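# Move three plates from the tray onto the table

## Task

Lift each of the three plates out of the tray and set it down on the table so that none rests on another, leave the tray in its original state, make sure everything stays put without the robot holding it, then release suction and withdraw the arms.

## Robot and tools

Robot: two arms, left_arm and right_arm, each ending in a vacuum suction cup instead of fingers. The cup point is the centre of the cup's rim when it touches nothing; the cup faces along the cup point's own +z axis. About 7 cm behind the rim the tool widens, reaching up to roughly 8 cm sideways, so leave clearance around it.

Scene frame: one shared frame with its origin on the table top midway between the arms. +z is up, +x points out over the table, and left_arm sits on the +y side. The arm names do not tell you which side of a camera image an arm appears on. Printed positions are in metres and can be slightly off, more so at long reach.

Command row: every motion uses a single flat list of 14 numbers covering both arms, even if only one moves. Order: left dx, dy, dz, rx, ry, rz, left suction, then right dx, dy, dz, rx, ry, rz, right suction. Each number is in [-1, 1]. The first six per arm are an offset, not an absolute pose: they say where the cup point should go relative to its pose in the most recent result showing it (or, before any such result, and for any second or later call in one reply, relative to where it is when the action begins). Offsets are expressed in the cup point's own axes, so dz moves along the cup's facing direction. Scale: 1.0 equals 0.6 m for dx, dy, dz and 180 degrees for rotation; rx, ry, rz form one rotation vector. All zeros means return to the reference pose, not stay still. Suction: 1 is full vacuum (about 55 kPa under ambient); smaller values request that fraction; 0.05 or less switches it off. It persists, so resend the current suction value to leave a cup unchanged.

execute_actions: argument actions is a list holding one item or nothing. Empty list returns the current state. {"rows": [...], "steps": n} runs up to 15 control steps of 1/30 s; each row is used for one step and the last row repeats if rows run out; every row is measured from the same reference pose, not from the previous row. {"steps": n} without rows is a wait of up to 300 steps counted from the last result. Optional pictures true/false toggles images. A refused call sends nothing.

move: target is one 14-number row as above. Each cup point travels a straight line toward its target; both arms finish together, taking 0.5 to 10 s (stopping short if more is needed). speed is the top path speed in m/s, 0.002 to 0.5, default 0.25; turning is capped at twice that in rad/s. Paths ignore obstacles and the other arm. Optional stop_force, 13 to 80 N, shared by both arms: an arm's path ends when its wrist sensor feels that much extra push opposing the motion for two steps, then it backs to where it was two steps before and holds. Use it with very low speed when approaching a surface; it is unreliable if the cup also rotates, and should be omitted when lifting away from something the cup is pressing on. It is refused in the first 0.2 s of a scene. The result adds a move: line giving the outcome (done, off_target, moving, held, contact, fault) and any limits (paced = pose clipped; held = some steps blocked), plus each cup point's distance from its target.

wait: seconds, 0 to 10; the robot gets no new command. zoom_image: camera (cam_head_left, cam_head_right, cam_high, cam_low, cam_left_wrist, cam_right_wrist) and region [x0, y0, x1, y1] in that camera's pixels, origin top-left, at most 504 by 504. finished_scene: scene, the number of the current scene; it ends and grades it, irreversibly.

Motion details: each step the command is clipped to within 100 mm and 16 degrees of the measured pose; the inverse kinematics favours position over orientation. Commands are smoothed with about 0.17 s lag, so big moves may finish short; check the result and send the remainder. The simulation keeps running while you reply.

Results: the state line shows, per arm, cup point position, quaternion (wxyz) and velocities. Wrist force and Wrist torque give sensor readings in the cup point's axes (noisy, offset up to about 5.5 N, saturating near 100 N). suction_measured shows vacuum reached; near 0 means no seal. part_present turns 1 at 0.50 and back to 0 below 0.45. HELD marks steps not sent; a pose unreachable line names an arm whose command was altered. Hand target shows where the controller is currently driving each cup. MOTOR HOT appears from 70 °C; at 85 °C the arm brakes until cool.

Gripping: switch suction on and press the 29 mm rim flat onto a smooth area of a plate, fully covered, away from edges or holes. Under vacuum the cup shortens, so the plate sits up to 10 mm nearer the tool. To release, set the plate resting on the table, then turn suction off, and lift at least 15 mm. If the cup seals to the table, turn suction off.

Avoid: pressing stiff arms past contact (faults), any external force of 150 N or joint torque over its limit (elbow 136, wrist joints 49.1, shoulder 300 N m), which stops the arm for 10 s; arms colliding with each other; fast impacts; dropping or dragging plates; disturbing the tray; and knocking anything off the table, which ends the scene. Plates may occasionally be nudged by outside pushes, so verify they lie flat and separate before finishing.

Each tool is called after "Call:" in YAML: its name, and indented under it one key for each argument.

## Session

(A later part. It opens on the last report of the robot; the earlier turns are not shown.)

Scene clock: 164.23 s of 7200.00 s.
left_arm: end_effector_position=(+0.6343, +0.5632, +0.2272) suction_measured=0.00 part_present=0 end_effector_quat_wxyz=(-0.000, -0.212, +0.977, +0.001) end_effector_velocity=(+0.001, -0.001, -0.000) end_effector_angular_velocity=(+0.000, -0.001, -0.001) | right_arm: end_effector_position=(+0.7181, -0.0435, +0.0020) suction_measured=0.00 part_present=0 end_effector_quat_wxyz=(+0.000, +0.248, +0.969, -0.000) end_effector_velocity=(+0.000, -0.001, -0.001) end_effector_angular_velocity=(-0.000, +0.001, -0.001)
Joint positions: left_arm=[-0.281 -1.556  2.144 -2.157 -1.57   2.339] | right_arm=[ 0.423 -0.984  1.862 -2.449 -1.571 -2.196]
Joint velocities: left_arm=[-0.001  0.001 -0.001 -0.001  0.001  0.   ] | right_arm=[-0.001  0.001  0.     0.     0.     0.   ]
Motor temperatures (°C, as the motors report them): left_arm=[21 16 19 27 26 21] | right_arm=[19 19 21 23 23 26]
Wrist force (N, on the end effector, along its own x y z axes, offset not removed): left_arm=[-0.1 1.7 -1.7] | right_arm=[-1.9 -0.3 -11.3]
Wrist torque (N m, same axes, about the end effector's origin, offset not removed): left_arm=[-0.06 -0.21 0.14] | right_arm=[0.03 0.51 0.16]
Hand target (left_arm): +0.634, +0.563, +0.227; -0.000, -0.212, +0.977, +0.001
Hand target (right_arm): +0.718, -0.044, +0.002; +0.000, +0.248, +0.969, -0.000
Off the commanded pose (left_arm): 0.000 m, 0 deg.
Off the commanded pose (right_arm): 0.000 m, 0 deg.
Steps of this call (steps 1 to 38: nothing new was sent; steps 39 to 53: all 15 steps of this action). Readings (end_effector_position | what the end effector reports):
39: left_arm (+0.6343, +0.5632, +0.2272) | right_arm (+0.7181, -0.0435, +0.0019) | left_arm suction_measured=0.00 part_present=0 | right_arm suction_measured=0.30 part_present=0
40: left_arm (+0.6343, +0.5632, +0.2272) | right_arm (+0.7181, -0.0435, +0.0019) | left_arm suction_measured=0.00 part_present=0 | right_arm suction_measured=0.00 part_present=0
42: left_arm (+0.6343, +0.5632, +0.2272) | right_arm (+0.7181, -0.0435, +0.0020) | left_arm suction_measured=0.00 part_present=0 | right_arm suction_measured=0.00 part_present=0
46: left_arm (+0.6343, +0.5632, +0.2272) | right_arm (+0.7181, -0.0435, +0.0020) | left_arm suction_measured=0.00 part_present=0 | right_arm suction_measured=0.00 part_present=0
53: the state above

Call:
move:
  target: [0,0,0,0,0,0,0, 0,0,-0.122,0,0,0,0]
  speed: 0.15

Call:
move:
  target: [0,0,0,0,0,0,0, 0.082,-0.281,0,0,0,0,0]
  speed: 0.25

Scene clock: 192.33 s of 7200.00 s.
left_arm: end_effector_position=(+0.6343, +0.5632, +0.2272) suction_measured=0.00 part_present=0 end_effector_quat_wxyz=(-0.000, -0.212, +0.977, +0.001) end_effector_velocity=(+0.000, -0.001, +0.001) end_effector_angular_velocity=(-0.001, -0.002, -0.000) | right_arm: end_effector_position=(+0.7180, -0.0435, +0.0750) suction_measured=0.00 part_present=0 end_effector_quat_wxyz=(+0.000, +0.248, +0.969, -0.000) end_effector_velocity=(+0.000, -0.000, +0.001) end_effector_angular_velocity=(-0.001, -0.000, +0.000)
Joint positions: left_arm=[-0.281 -1.556  2.144 -2.157 -1.57   2.339] | right_arm=[ 0.423 -1.075  1.839 -2.335 -1.571 -2.196]
Joint velocities: left_arm=[-0.    -0.001 -0.    -0.001 -0.001 -0.   ] | right_arm=[ 0.    -0.001 -0.001  0.002 -0.001  0.   ]
Motor temperatures (°C, as the motors report them): left_arm=[21 16 19 27 26 21] | right_arm=[19 19 21 23 23 26]
Wrist force (N, on the end effector, along its own x y z axes, offset not removed): left_arm=[1.3 -0.5 -2.8] | right_arm=[-4.9 1.9 1.9]
Wrist torque (N m, same axes, about the end effector's origin, offset not removed): left_arm=[-0.38 -0.29 0.16] | right_arm=[0.32 0.86 -0.08]
Hand target (left_arm): +0.634, +0.563, +0.227; -0.000, -0.212, +0.977, +0.001
Hand target (right_arm): +0.718, -0.044, +0.075; +0.000, +0.248, +0.969, -0.000
Off the commanded pose (left_arm): 0.000 m, 0 deg.
Off the commanded pose (right_arm): 0.000 m, 0 deg.
After step 90, 24.10 s passed at rest.
move: done

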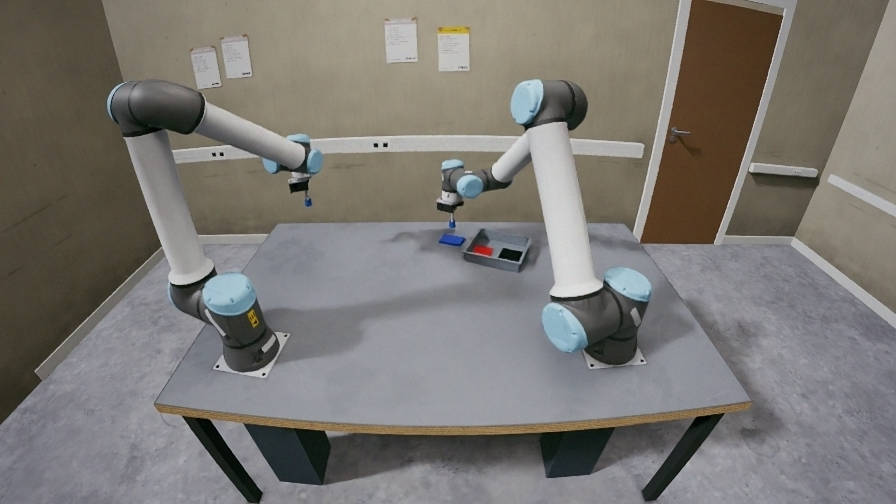

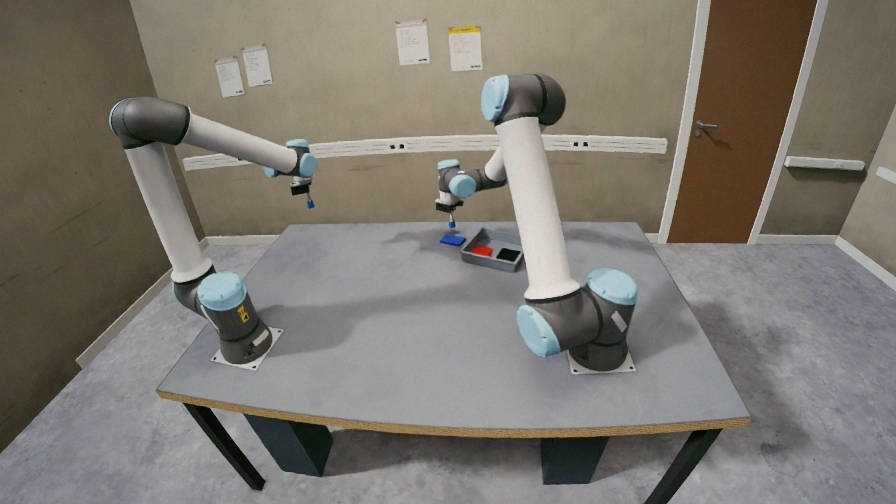

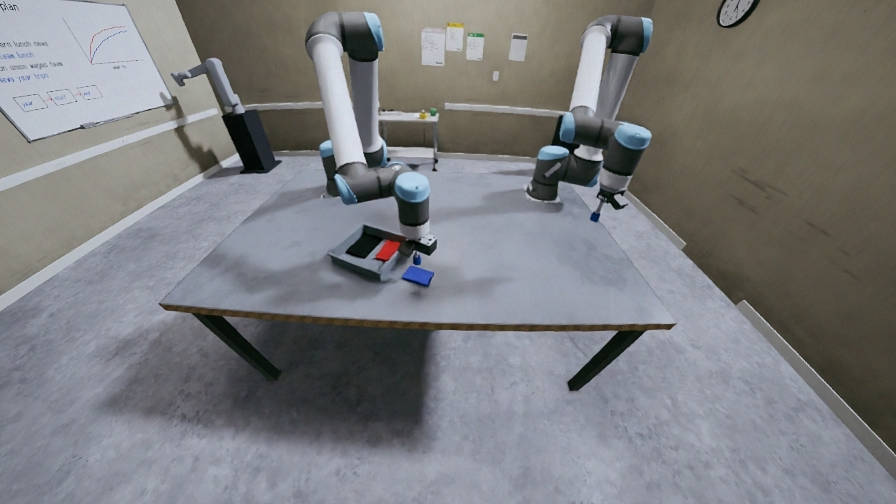

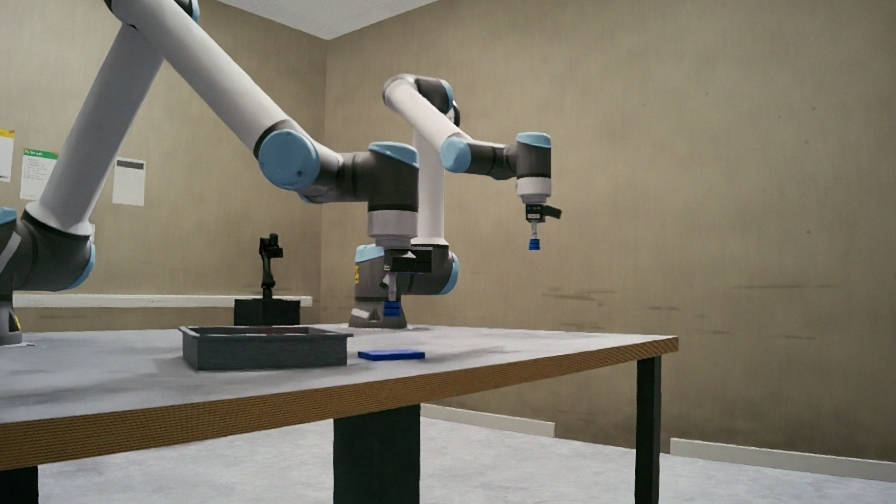

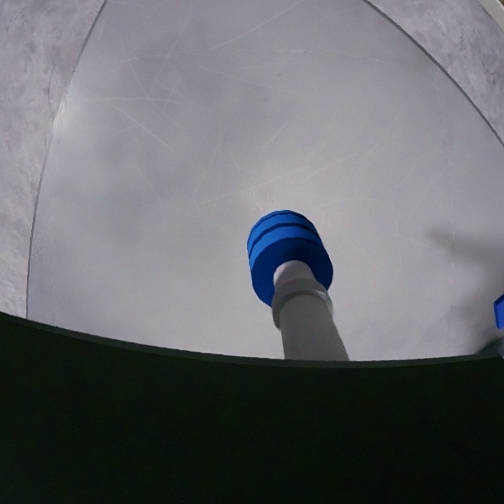

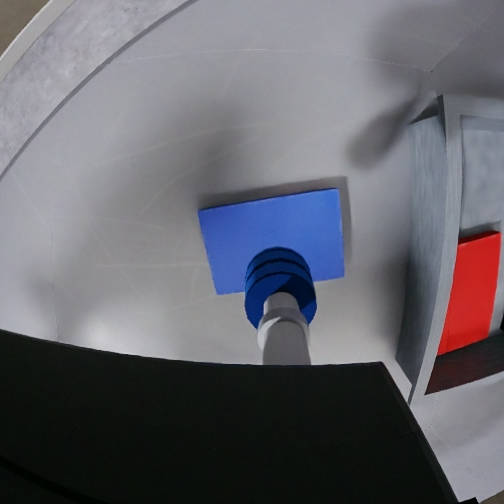

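Scene clock: 193.63 s of 7200.00 s.
left_arm: end_effector_position=(+0.6343, +0.5632, +0.2272) suction_measured=0.00 part_present=0 end_effector_quat_wxyz=(-0.000, -0.212, +0.977, +0.001) end_effector_velocity=(+0.001, +0.000, +0.000) end_effector_angular_velocity=(-0.000, -0.000, +0.000) | right_arm: end_effector_position=(+0.5939, -0.1674, +0.0749) suction_measured=0.00 part_present=0 end_effector_quat_wxyz=(+0.000, +0.248, +0.969, -0.000) end_effector_velocity=(-0.002, -0.001, -0.000) end_effector_angular_velocity=(+0.002, -0.001, +0.001)
Joint positions: left_arm=[-0.281 -1.556  2.144 -2.157 -1.57   2.339] | right_arm=[ 0.334 -1.292  2.187 -2.466 -1.571 -2.285]
Joint velocities: left_arm=[ 0.     0.001 -0.001 -0.    -0.     0.   ] | right_arm=[-0.001 -0.002  0.004 -0.003  0.001 -0.002]
Motor temperatures (°C, as the motors report them): left_arm=[21 16 19 27 26 21] | right_arm=[19 19 21 23 23 26]
Wrist force (N, on the end effector, along its own x y z axes, offset not removed): left_arm=[2.2 -0.6 -1.4] | right_arm=[-1.5 1.1 -1.3]
Wrist torque (N m, same axes, about the end effector's origin, offset not removed): left_arm=[-0.43 -0.50 0.06] | right_arm=[0.03 0.29 -0.14]
Hand target (left_arm): +0.634, +0.563, +0.227; -0.000, -0.212, +0.977, +0.001
Hand target (right_arm): +0.594, -0.168, +0.075; +0.000, +0.248, +0.969, -0.000
Off the commanded pose (left_arm): 0.000 m, 0 deg.
Off the commanded pose (right_arm): 0.000 m, 0 deg.
move: done

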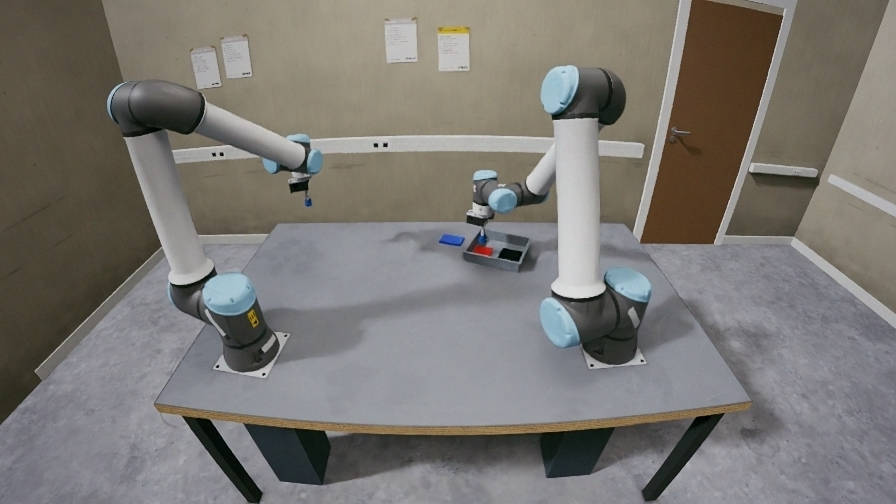

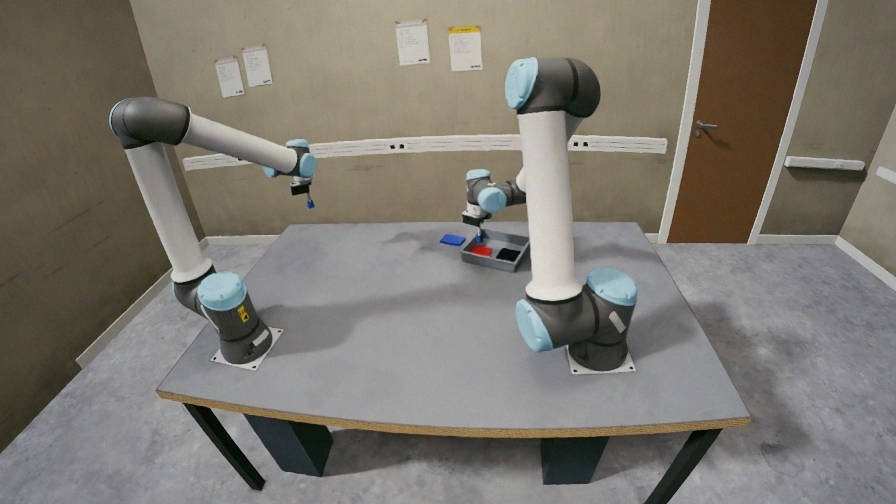

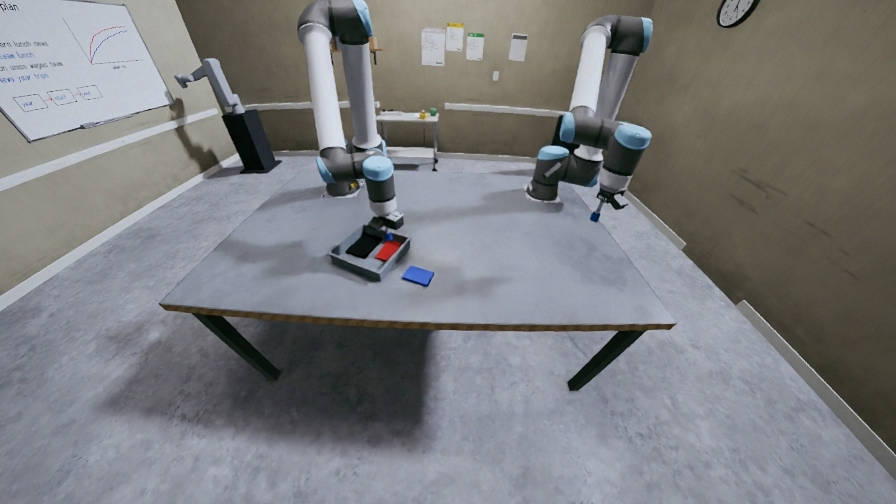

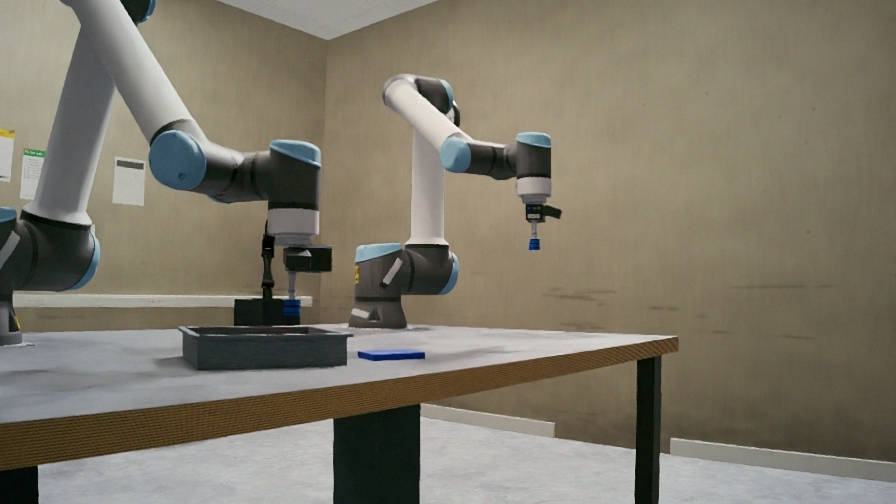

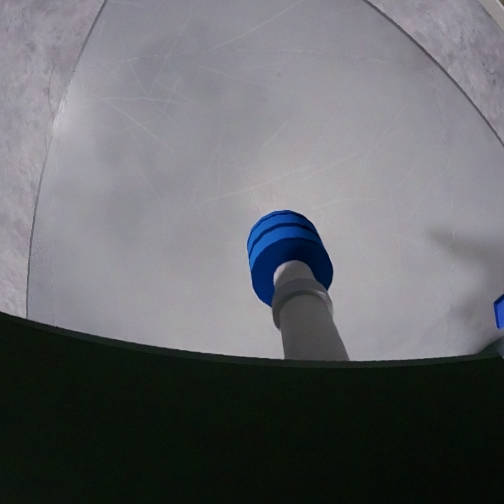

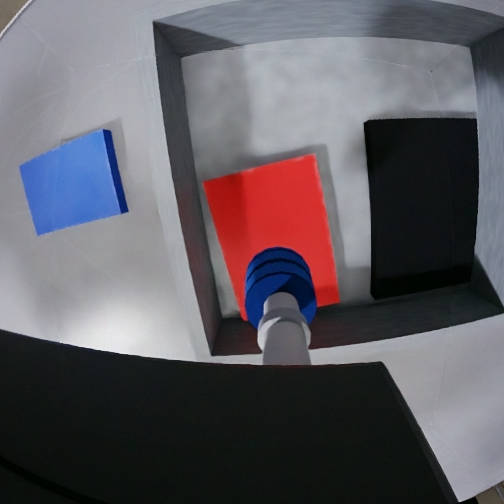

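Call:
move:
  target: [0,0,0,0,0,0,0, 0.002,-0.0015,0.087,0,0,0,1]
  speed: 0.1

Call:
move:
  target: [0,0,0,0,0,0,0, 0,0,0.025,0,0,0,1]
  speed: 0.006
  stop_force: 13

Scene clock: 202.20 s of 7200.00 s.
left_arm: end_effector_position=(+0.6343, +0.5632, +0.2272) suction_measured=0.00 part_present=0 end_effector_quat_wxyz=(-0.000, -0.212, +0.977, +0.001) end_effector_velocity=(+0.000, -0.000, -0.001) end_effector_angular_velocity=(+0.001, +0.002, -0.000) | right_arm: end_effector_position=(+0.5924, -0.1676, +0.0228) suction_measured=0.00 part_present=0 end_effector_quat_wxyz=(+0.000, +0.248, +0.969, -0.000) end_effector_velocity=(+0.001, -0.001, -0.002) end_effector_angular_velocity=(+0.000, -0.002, -0.002)
Joint positions: left_arm=[-0.281 -1.556  2.144 -2.157 -1.57   2.339] | right_arm=[ 0.334 -1.209  2.211 -2.574 -1.571 -2.285]
Joint velocities: left_arm=[-0.     0.002 -0.    -0.     0.     0.   ] | right_arm=[-0.001  0.003  0.001 -0.005 -0.001  0.001]
Motor temperatures (°C, as the motors report them): left_arm=[21 16 19 27 26 21] | right_arm=[19 19 21 23 23 26]
Wrist force (N, on the end effector, along its own x y z axes, offset not removed): left_arm=[-0.3 0.6 -0.5] | right_arm=[-5.5 9.4 3.0]
Wrist torque (N m, same axes, about the end effector's origin, offset not removed): left_arm=[-0.24 -0.10 0.20] | right_arm=[0.93 1.21 0.12]
Hand target (left_arm): +0.634, +0.563, +0.227; -0.000, -0.212, +0.977, +0.001
Hand target (right_arm): +0.592, -0.168, +0.023; +0.000, +0.248, +0.969, -0.000
Off the commanded pose (left_arm): 0.000 m, 0 deg.
Off the commanded pose (right_arm): 0.000 m, 0 deg.
After step 90, 4.60 s passed at rest.
move: done

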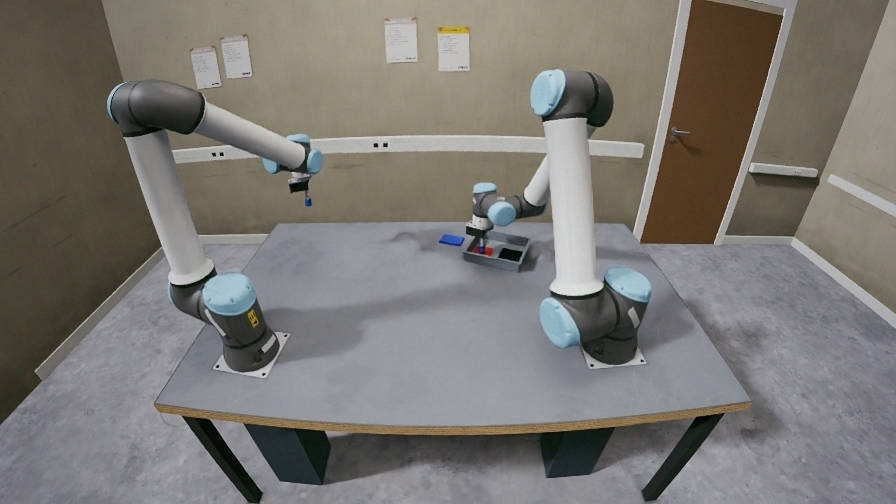

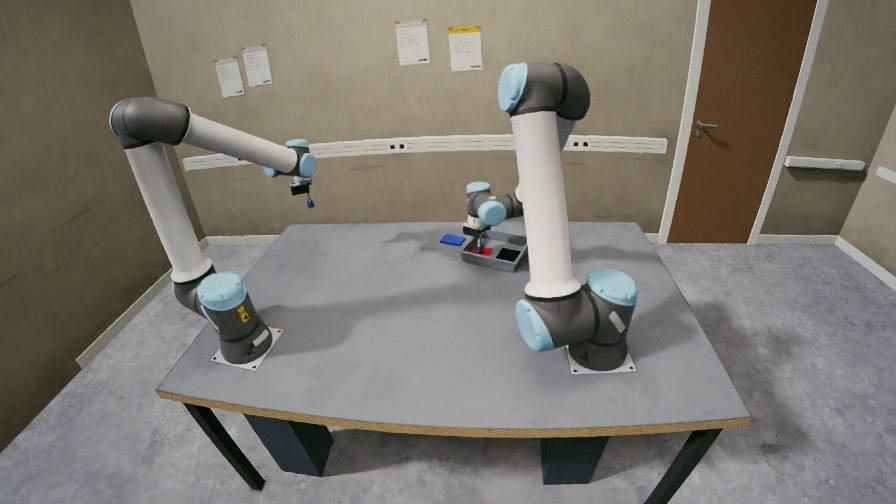

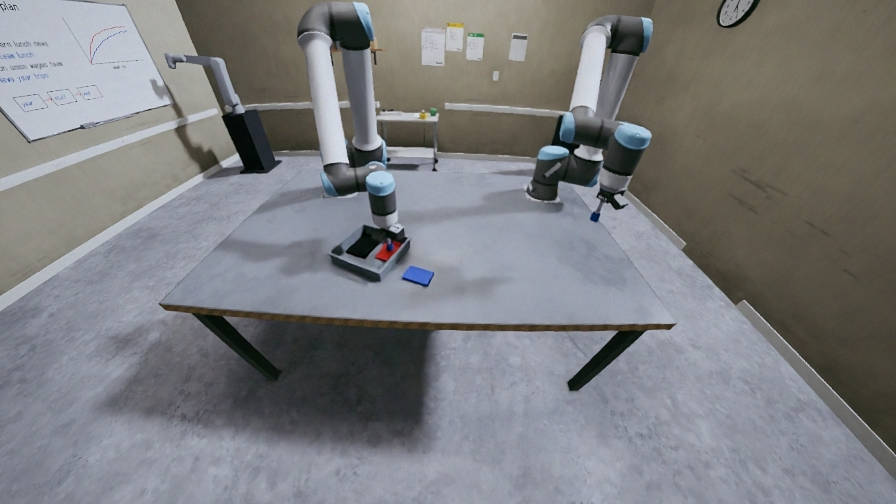

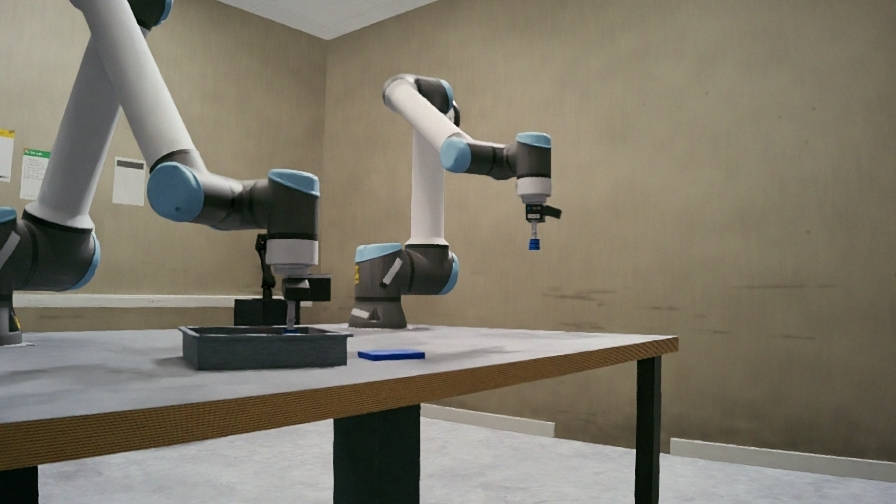

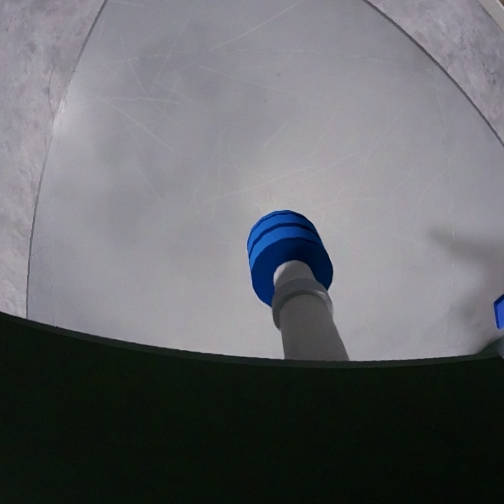

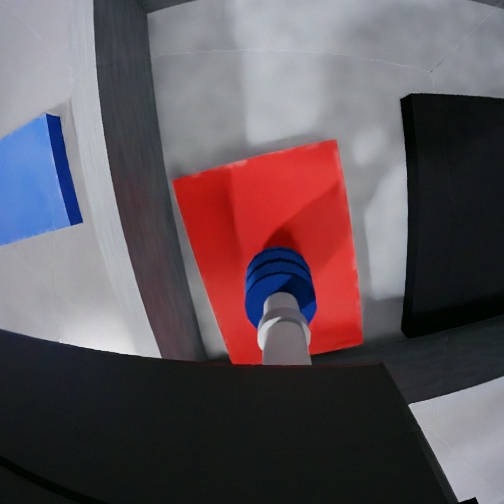

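Scene clock: 204.93 s of 7200.00 s.
left_arm: end_effector_position=(+0.6343, +0.5632, +0.2272) suction_measured=0.00 part_present=0 end_effector_quat_wxyz=(-0.000, -0.212, +0.977, +0.001) end_effector_velocity=(-0.001, +0.001, -0.002) end_effector_angular_velocity=(+0.002, +0.004, +0.000) | right_arm: end_effector_position=(+0.5924, -0.1676, +0.0079) suction_measured=0.99 part_present=1 end_effector_quat_wxyz=(+0.000, +0.248, +0.969, -0.000) end_effector_velocity=(+0.001, +0.000, -0.000) end_effector_angular_velocity=(+0.000, -0.001, +0.000)
Joint positions: left_arm=[-0.281 -1.556  2.144 -2.157 -1.57   2.339] | right_arm=[ 0.334 -1.183  2.216 -2.604 -1.571 -2.285]
Joint velocities: left_arm=[0.    0.001 0.002 0.001 0.001 0.   ] | right_arm=[-0.     0.002 -0.001 -0.002 -0.    -0.   ]
Motor temperatures (°C, as the motors report them): left_arm=[21 16 19 27 26 21] | right_arm=[19 19 21 23 23 26]
Wrist force (N, on the end effector, along its own x y z axes, offset not removed): left_arm=[1.4 2.0 -3.1] | right_arm=[-4.8 0.7 5.9]
Wrist torque (N m, same axes, about the end effector's origin, offset not removed): left_arm=[0.02 -0.37 0.09] | right_arm=[0.07 0.76 -0.20]
Hand target (left_arm): +0.634, +0.563, +0.227; -0.000, -0.212, +0.977, +0.001
Hand target (right_arm): +0.592, -0.168, +0.008; +0.000, +0.248, +0.969, -0.000
Off the commanded pose (left_arm): 0.000 m, 0 deg.
Off the commanded pose (right_arm): 0.000 m, 0 deg.
move: done

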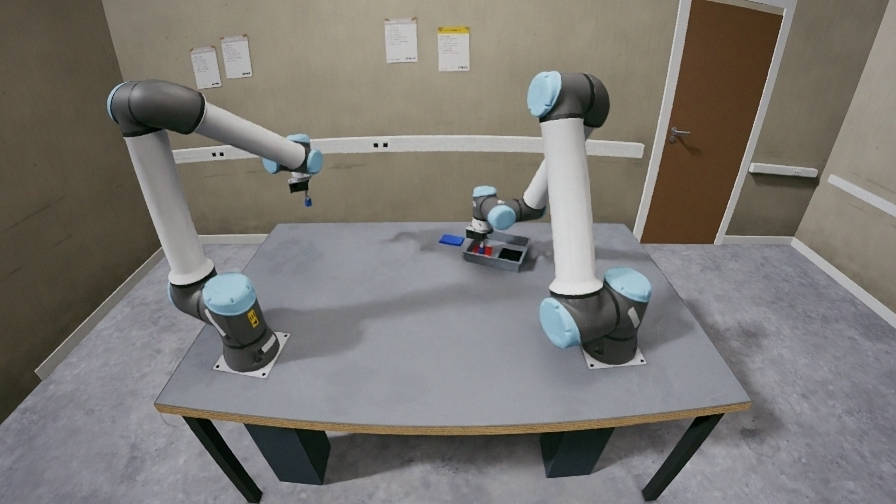

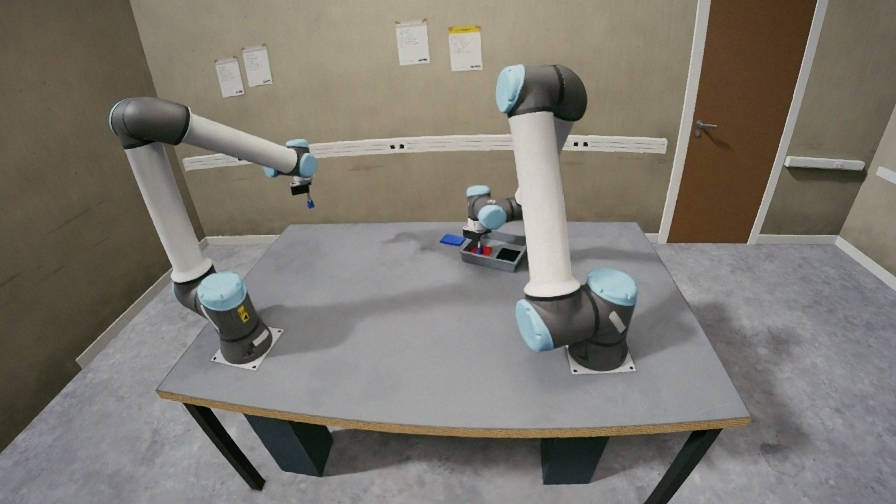

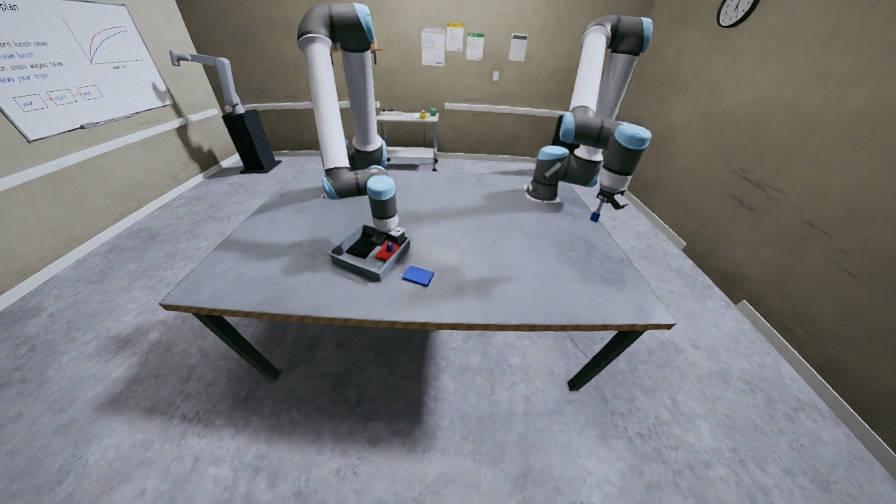

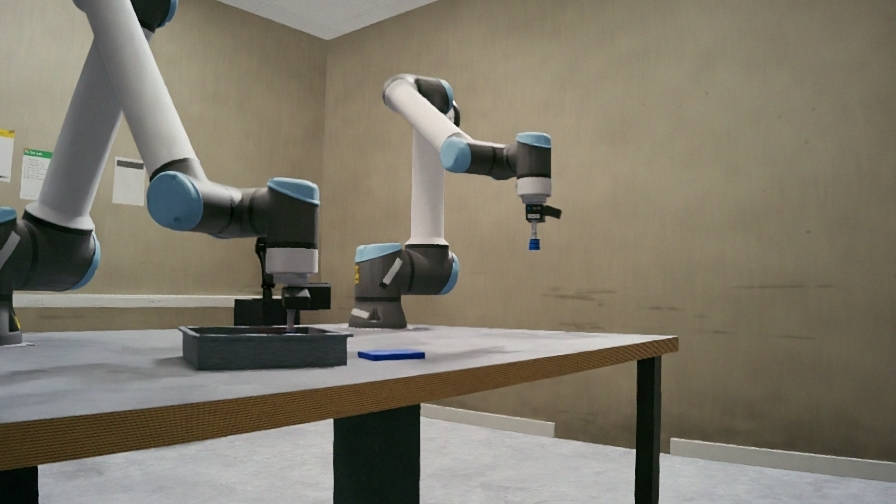

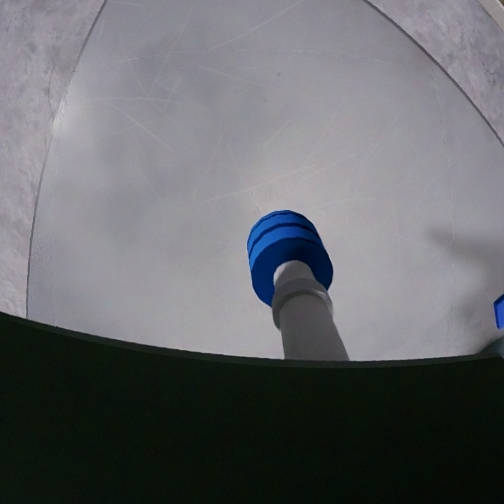

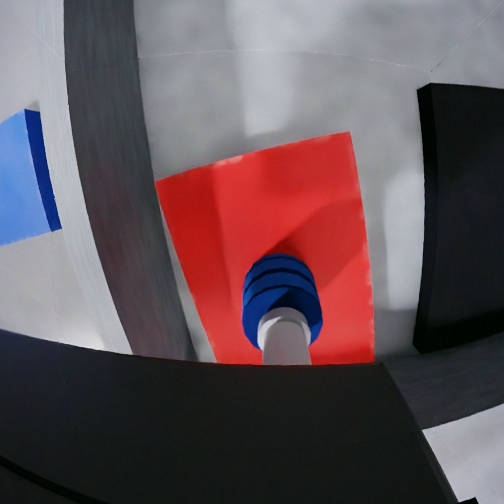

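Call:
move:
  target: [0,0,0,0,0,0,0, 0,0,-0.133,0,0,0,1]
  speed: 0.08

Scene clock: 213.90 s of 7200.00 s.
left_arm: end_effector_position=(+0.6343, +0.5632, +0.2272) suction_measured=0.00 part_present=0 end_effector_quat_wxyz=(-0.000, -0.212, +0.977, +0.001) end_effector_velocity=(+0.001, -0.001, +0.000) end_effector_angular_velocity=(-0.000, -0.001, -0.000) | right_arm: end_effector_position=(+0.5923, -0.1676, +0.0875) suction_measured=0.99 part_present=1 end_effector_quat_wxyz=(+0.000, +0.248, +0.969, -0.000) end_effector_velocity=(-0.000, -0.000, +0.002) end_effector_angular_velocity=(+0.000, +0.000, +0.000)
Joint positions: left_arm=[-0.281 -1.556  2.144 -2.157 -1.57   2.339] | right_arm=[ 0.334 -1.314  2.183 -2.441 -1.571 -2.285]
Joint velocities: left_arm=[-0.001  0.001 -0.001 -0.001  0.    -0.   ] | right_arm=[-0.    -0.003 -0.001  0.005  0.    -0.   ]
Motor temperatures (°C, as the motors report them): left_arm=[21 16 19 27 26 21] | right_arm=[19 19 21 23 23 26]
Wrist force (N, on the end effector, along its own x y z axes, offset not removed): left_arm=[-0.6 0.9 -2.0] | right_arm=[-1.1 0.7 3.0]
Wrist torque (N m, same axes, about the end effector's origin, offset not removed): left_arm=[-0.25 -0.11 0.16] | right_arm=[0.04 0.41 0.04]
Hand target (left_arm): +0.634, +0.563, +0.227; -0.000, -0.212, +0.977, +0.001
Hand target (right_arm): +0.592, -0.168, +0.088; +0.000, +0.248, +0.969, -0.000
Off the commanded pose (left_arm): 0.000 m, 0 deg.
Off the commanded pose (right_arm): 0.000 m, 0 deg.
move: done

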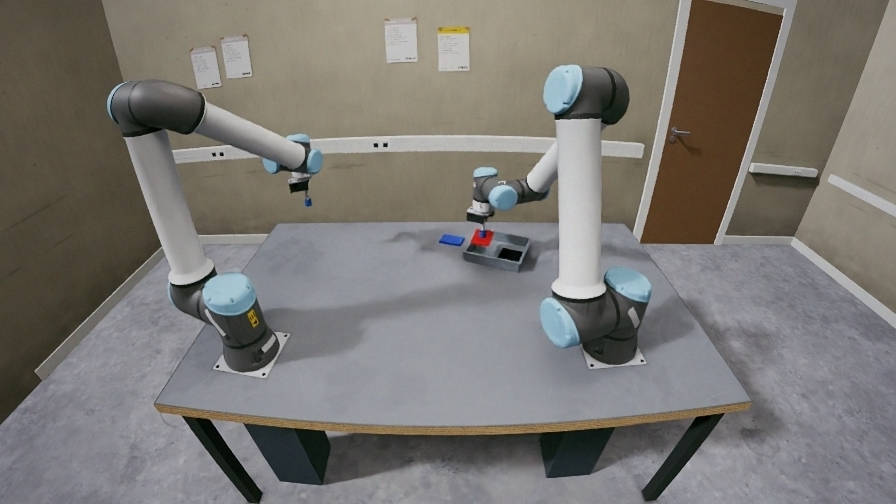

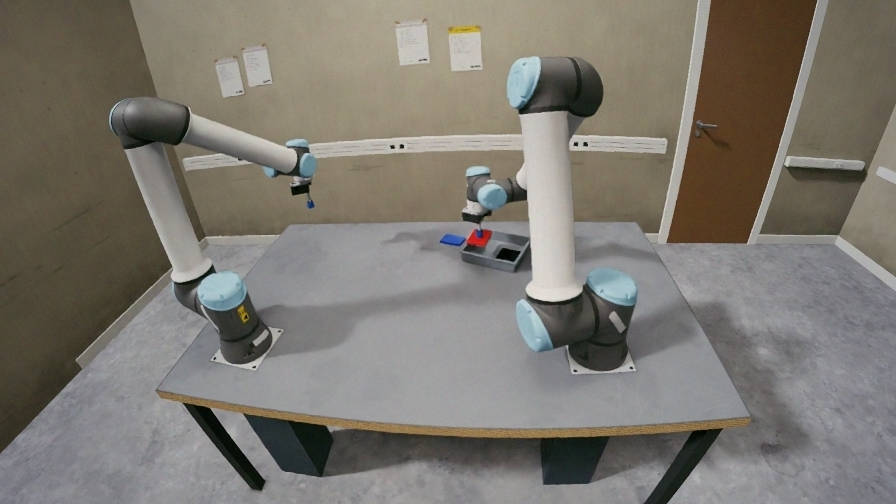

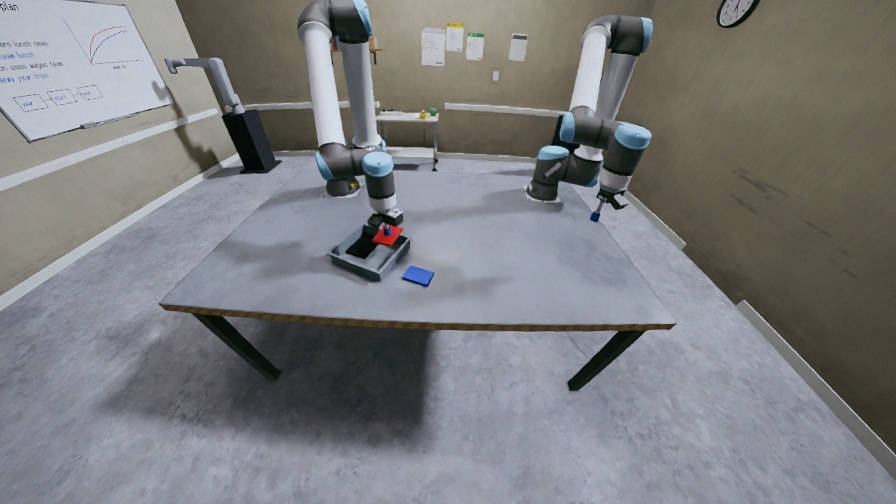

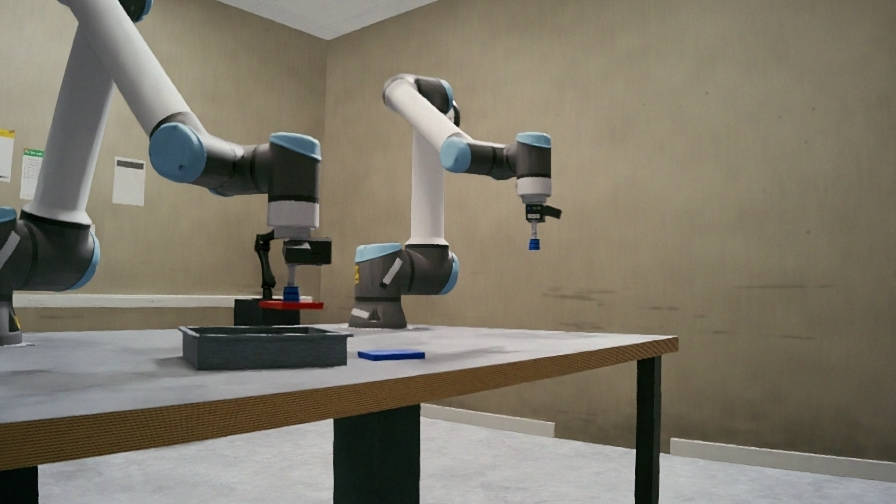

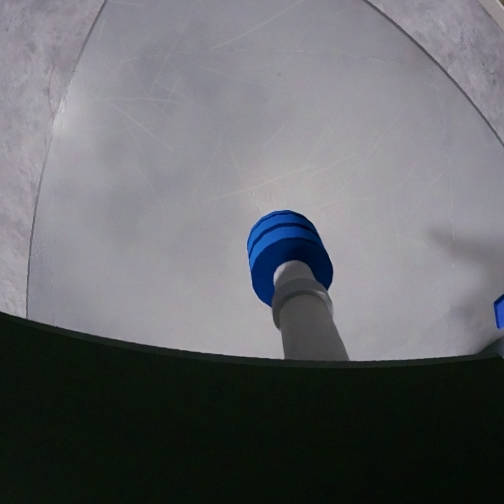

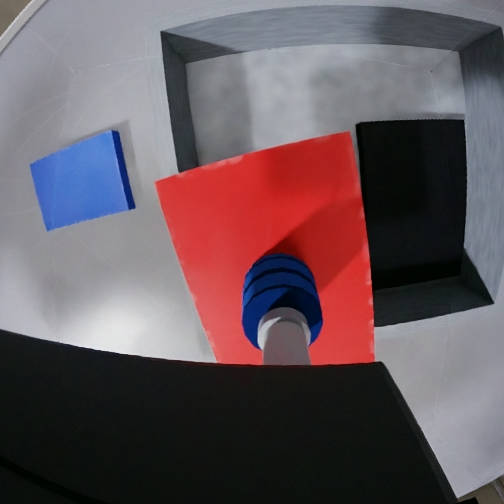

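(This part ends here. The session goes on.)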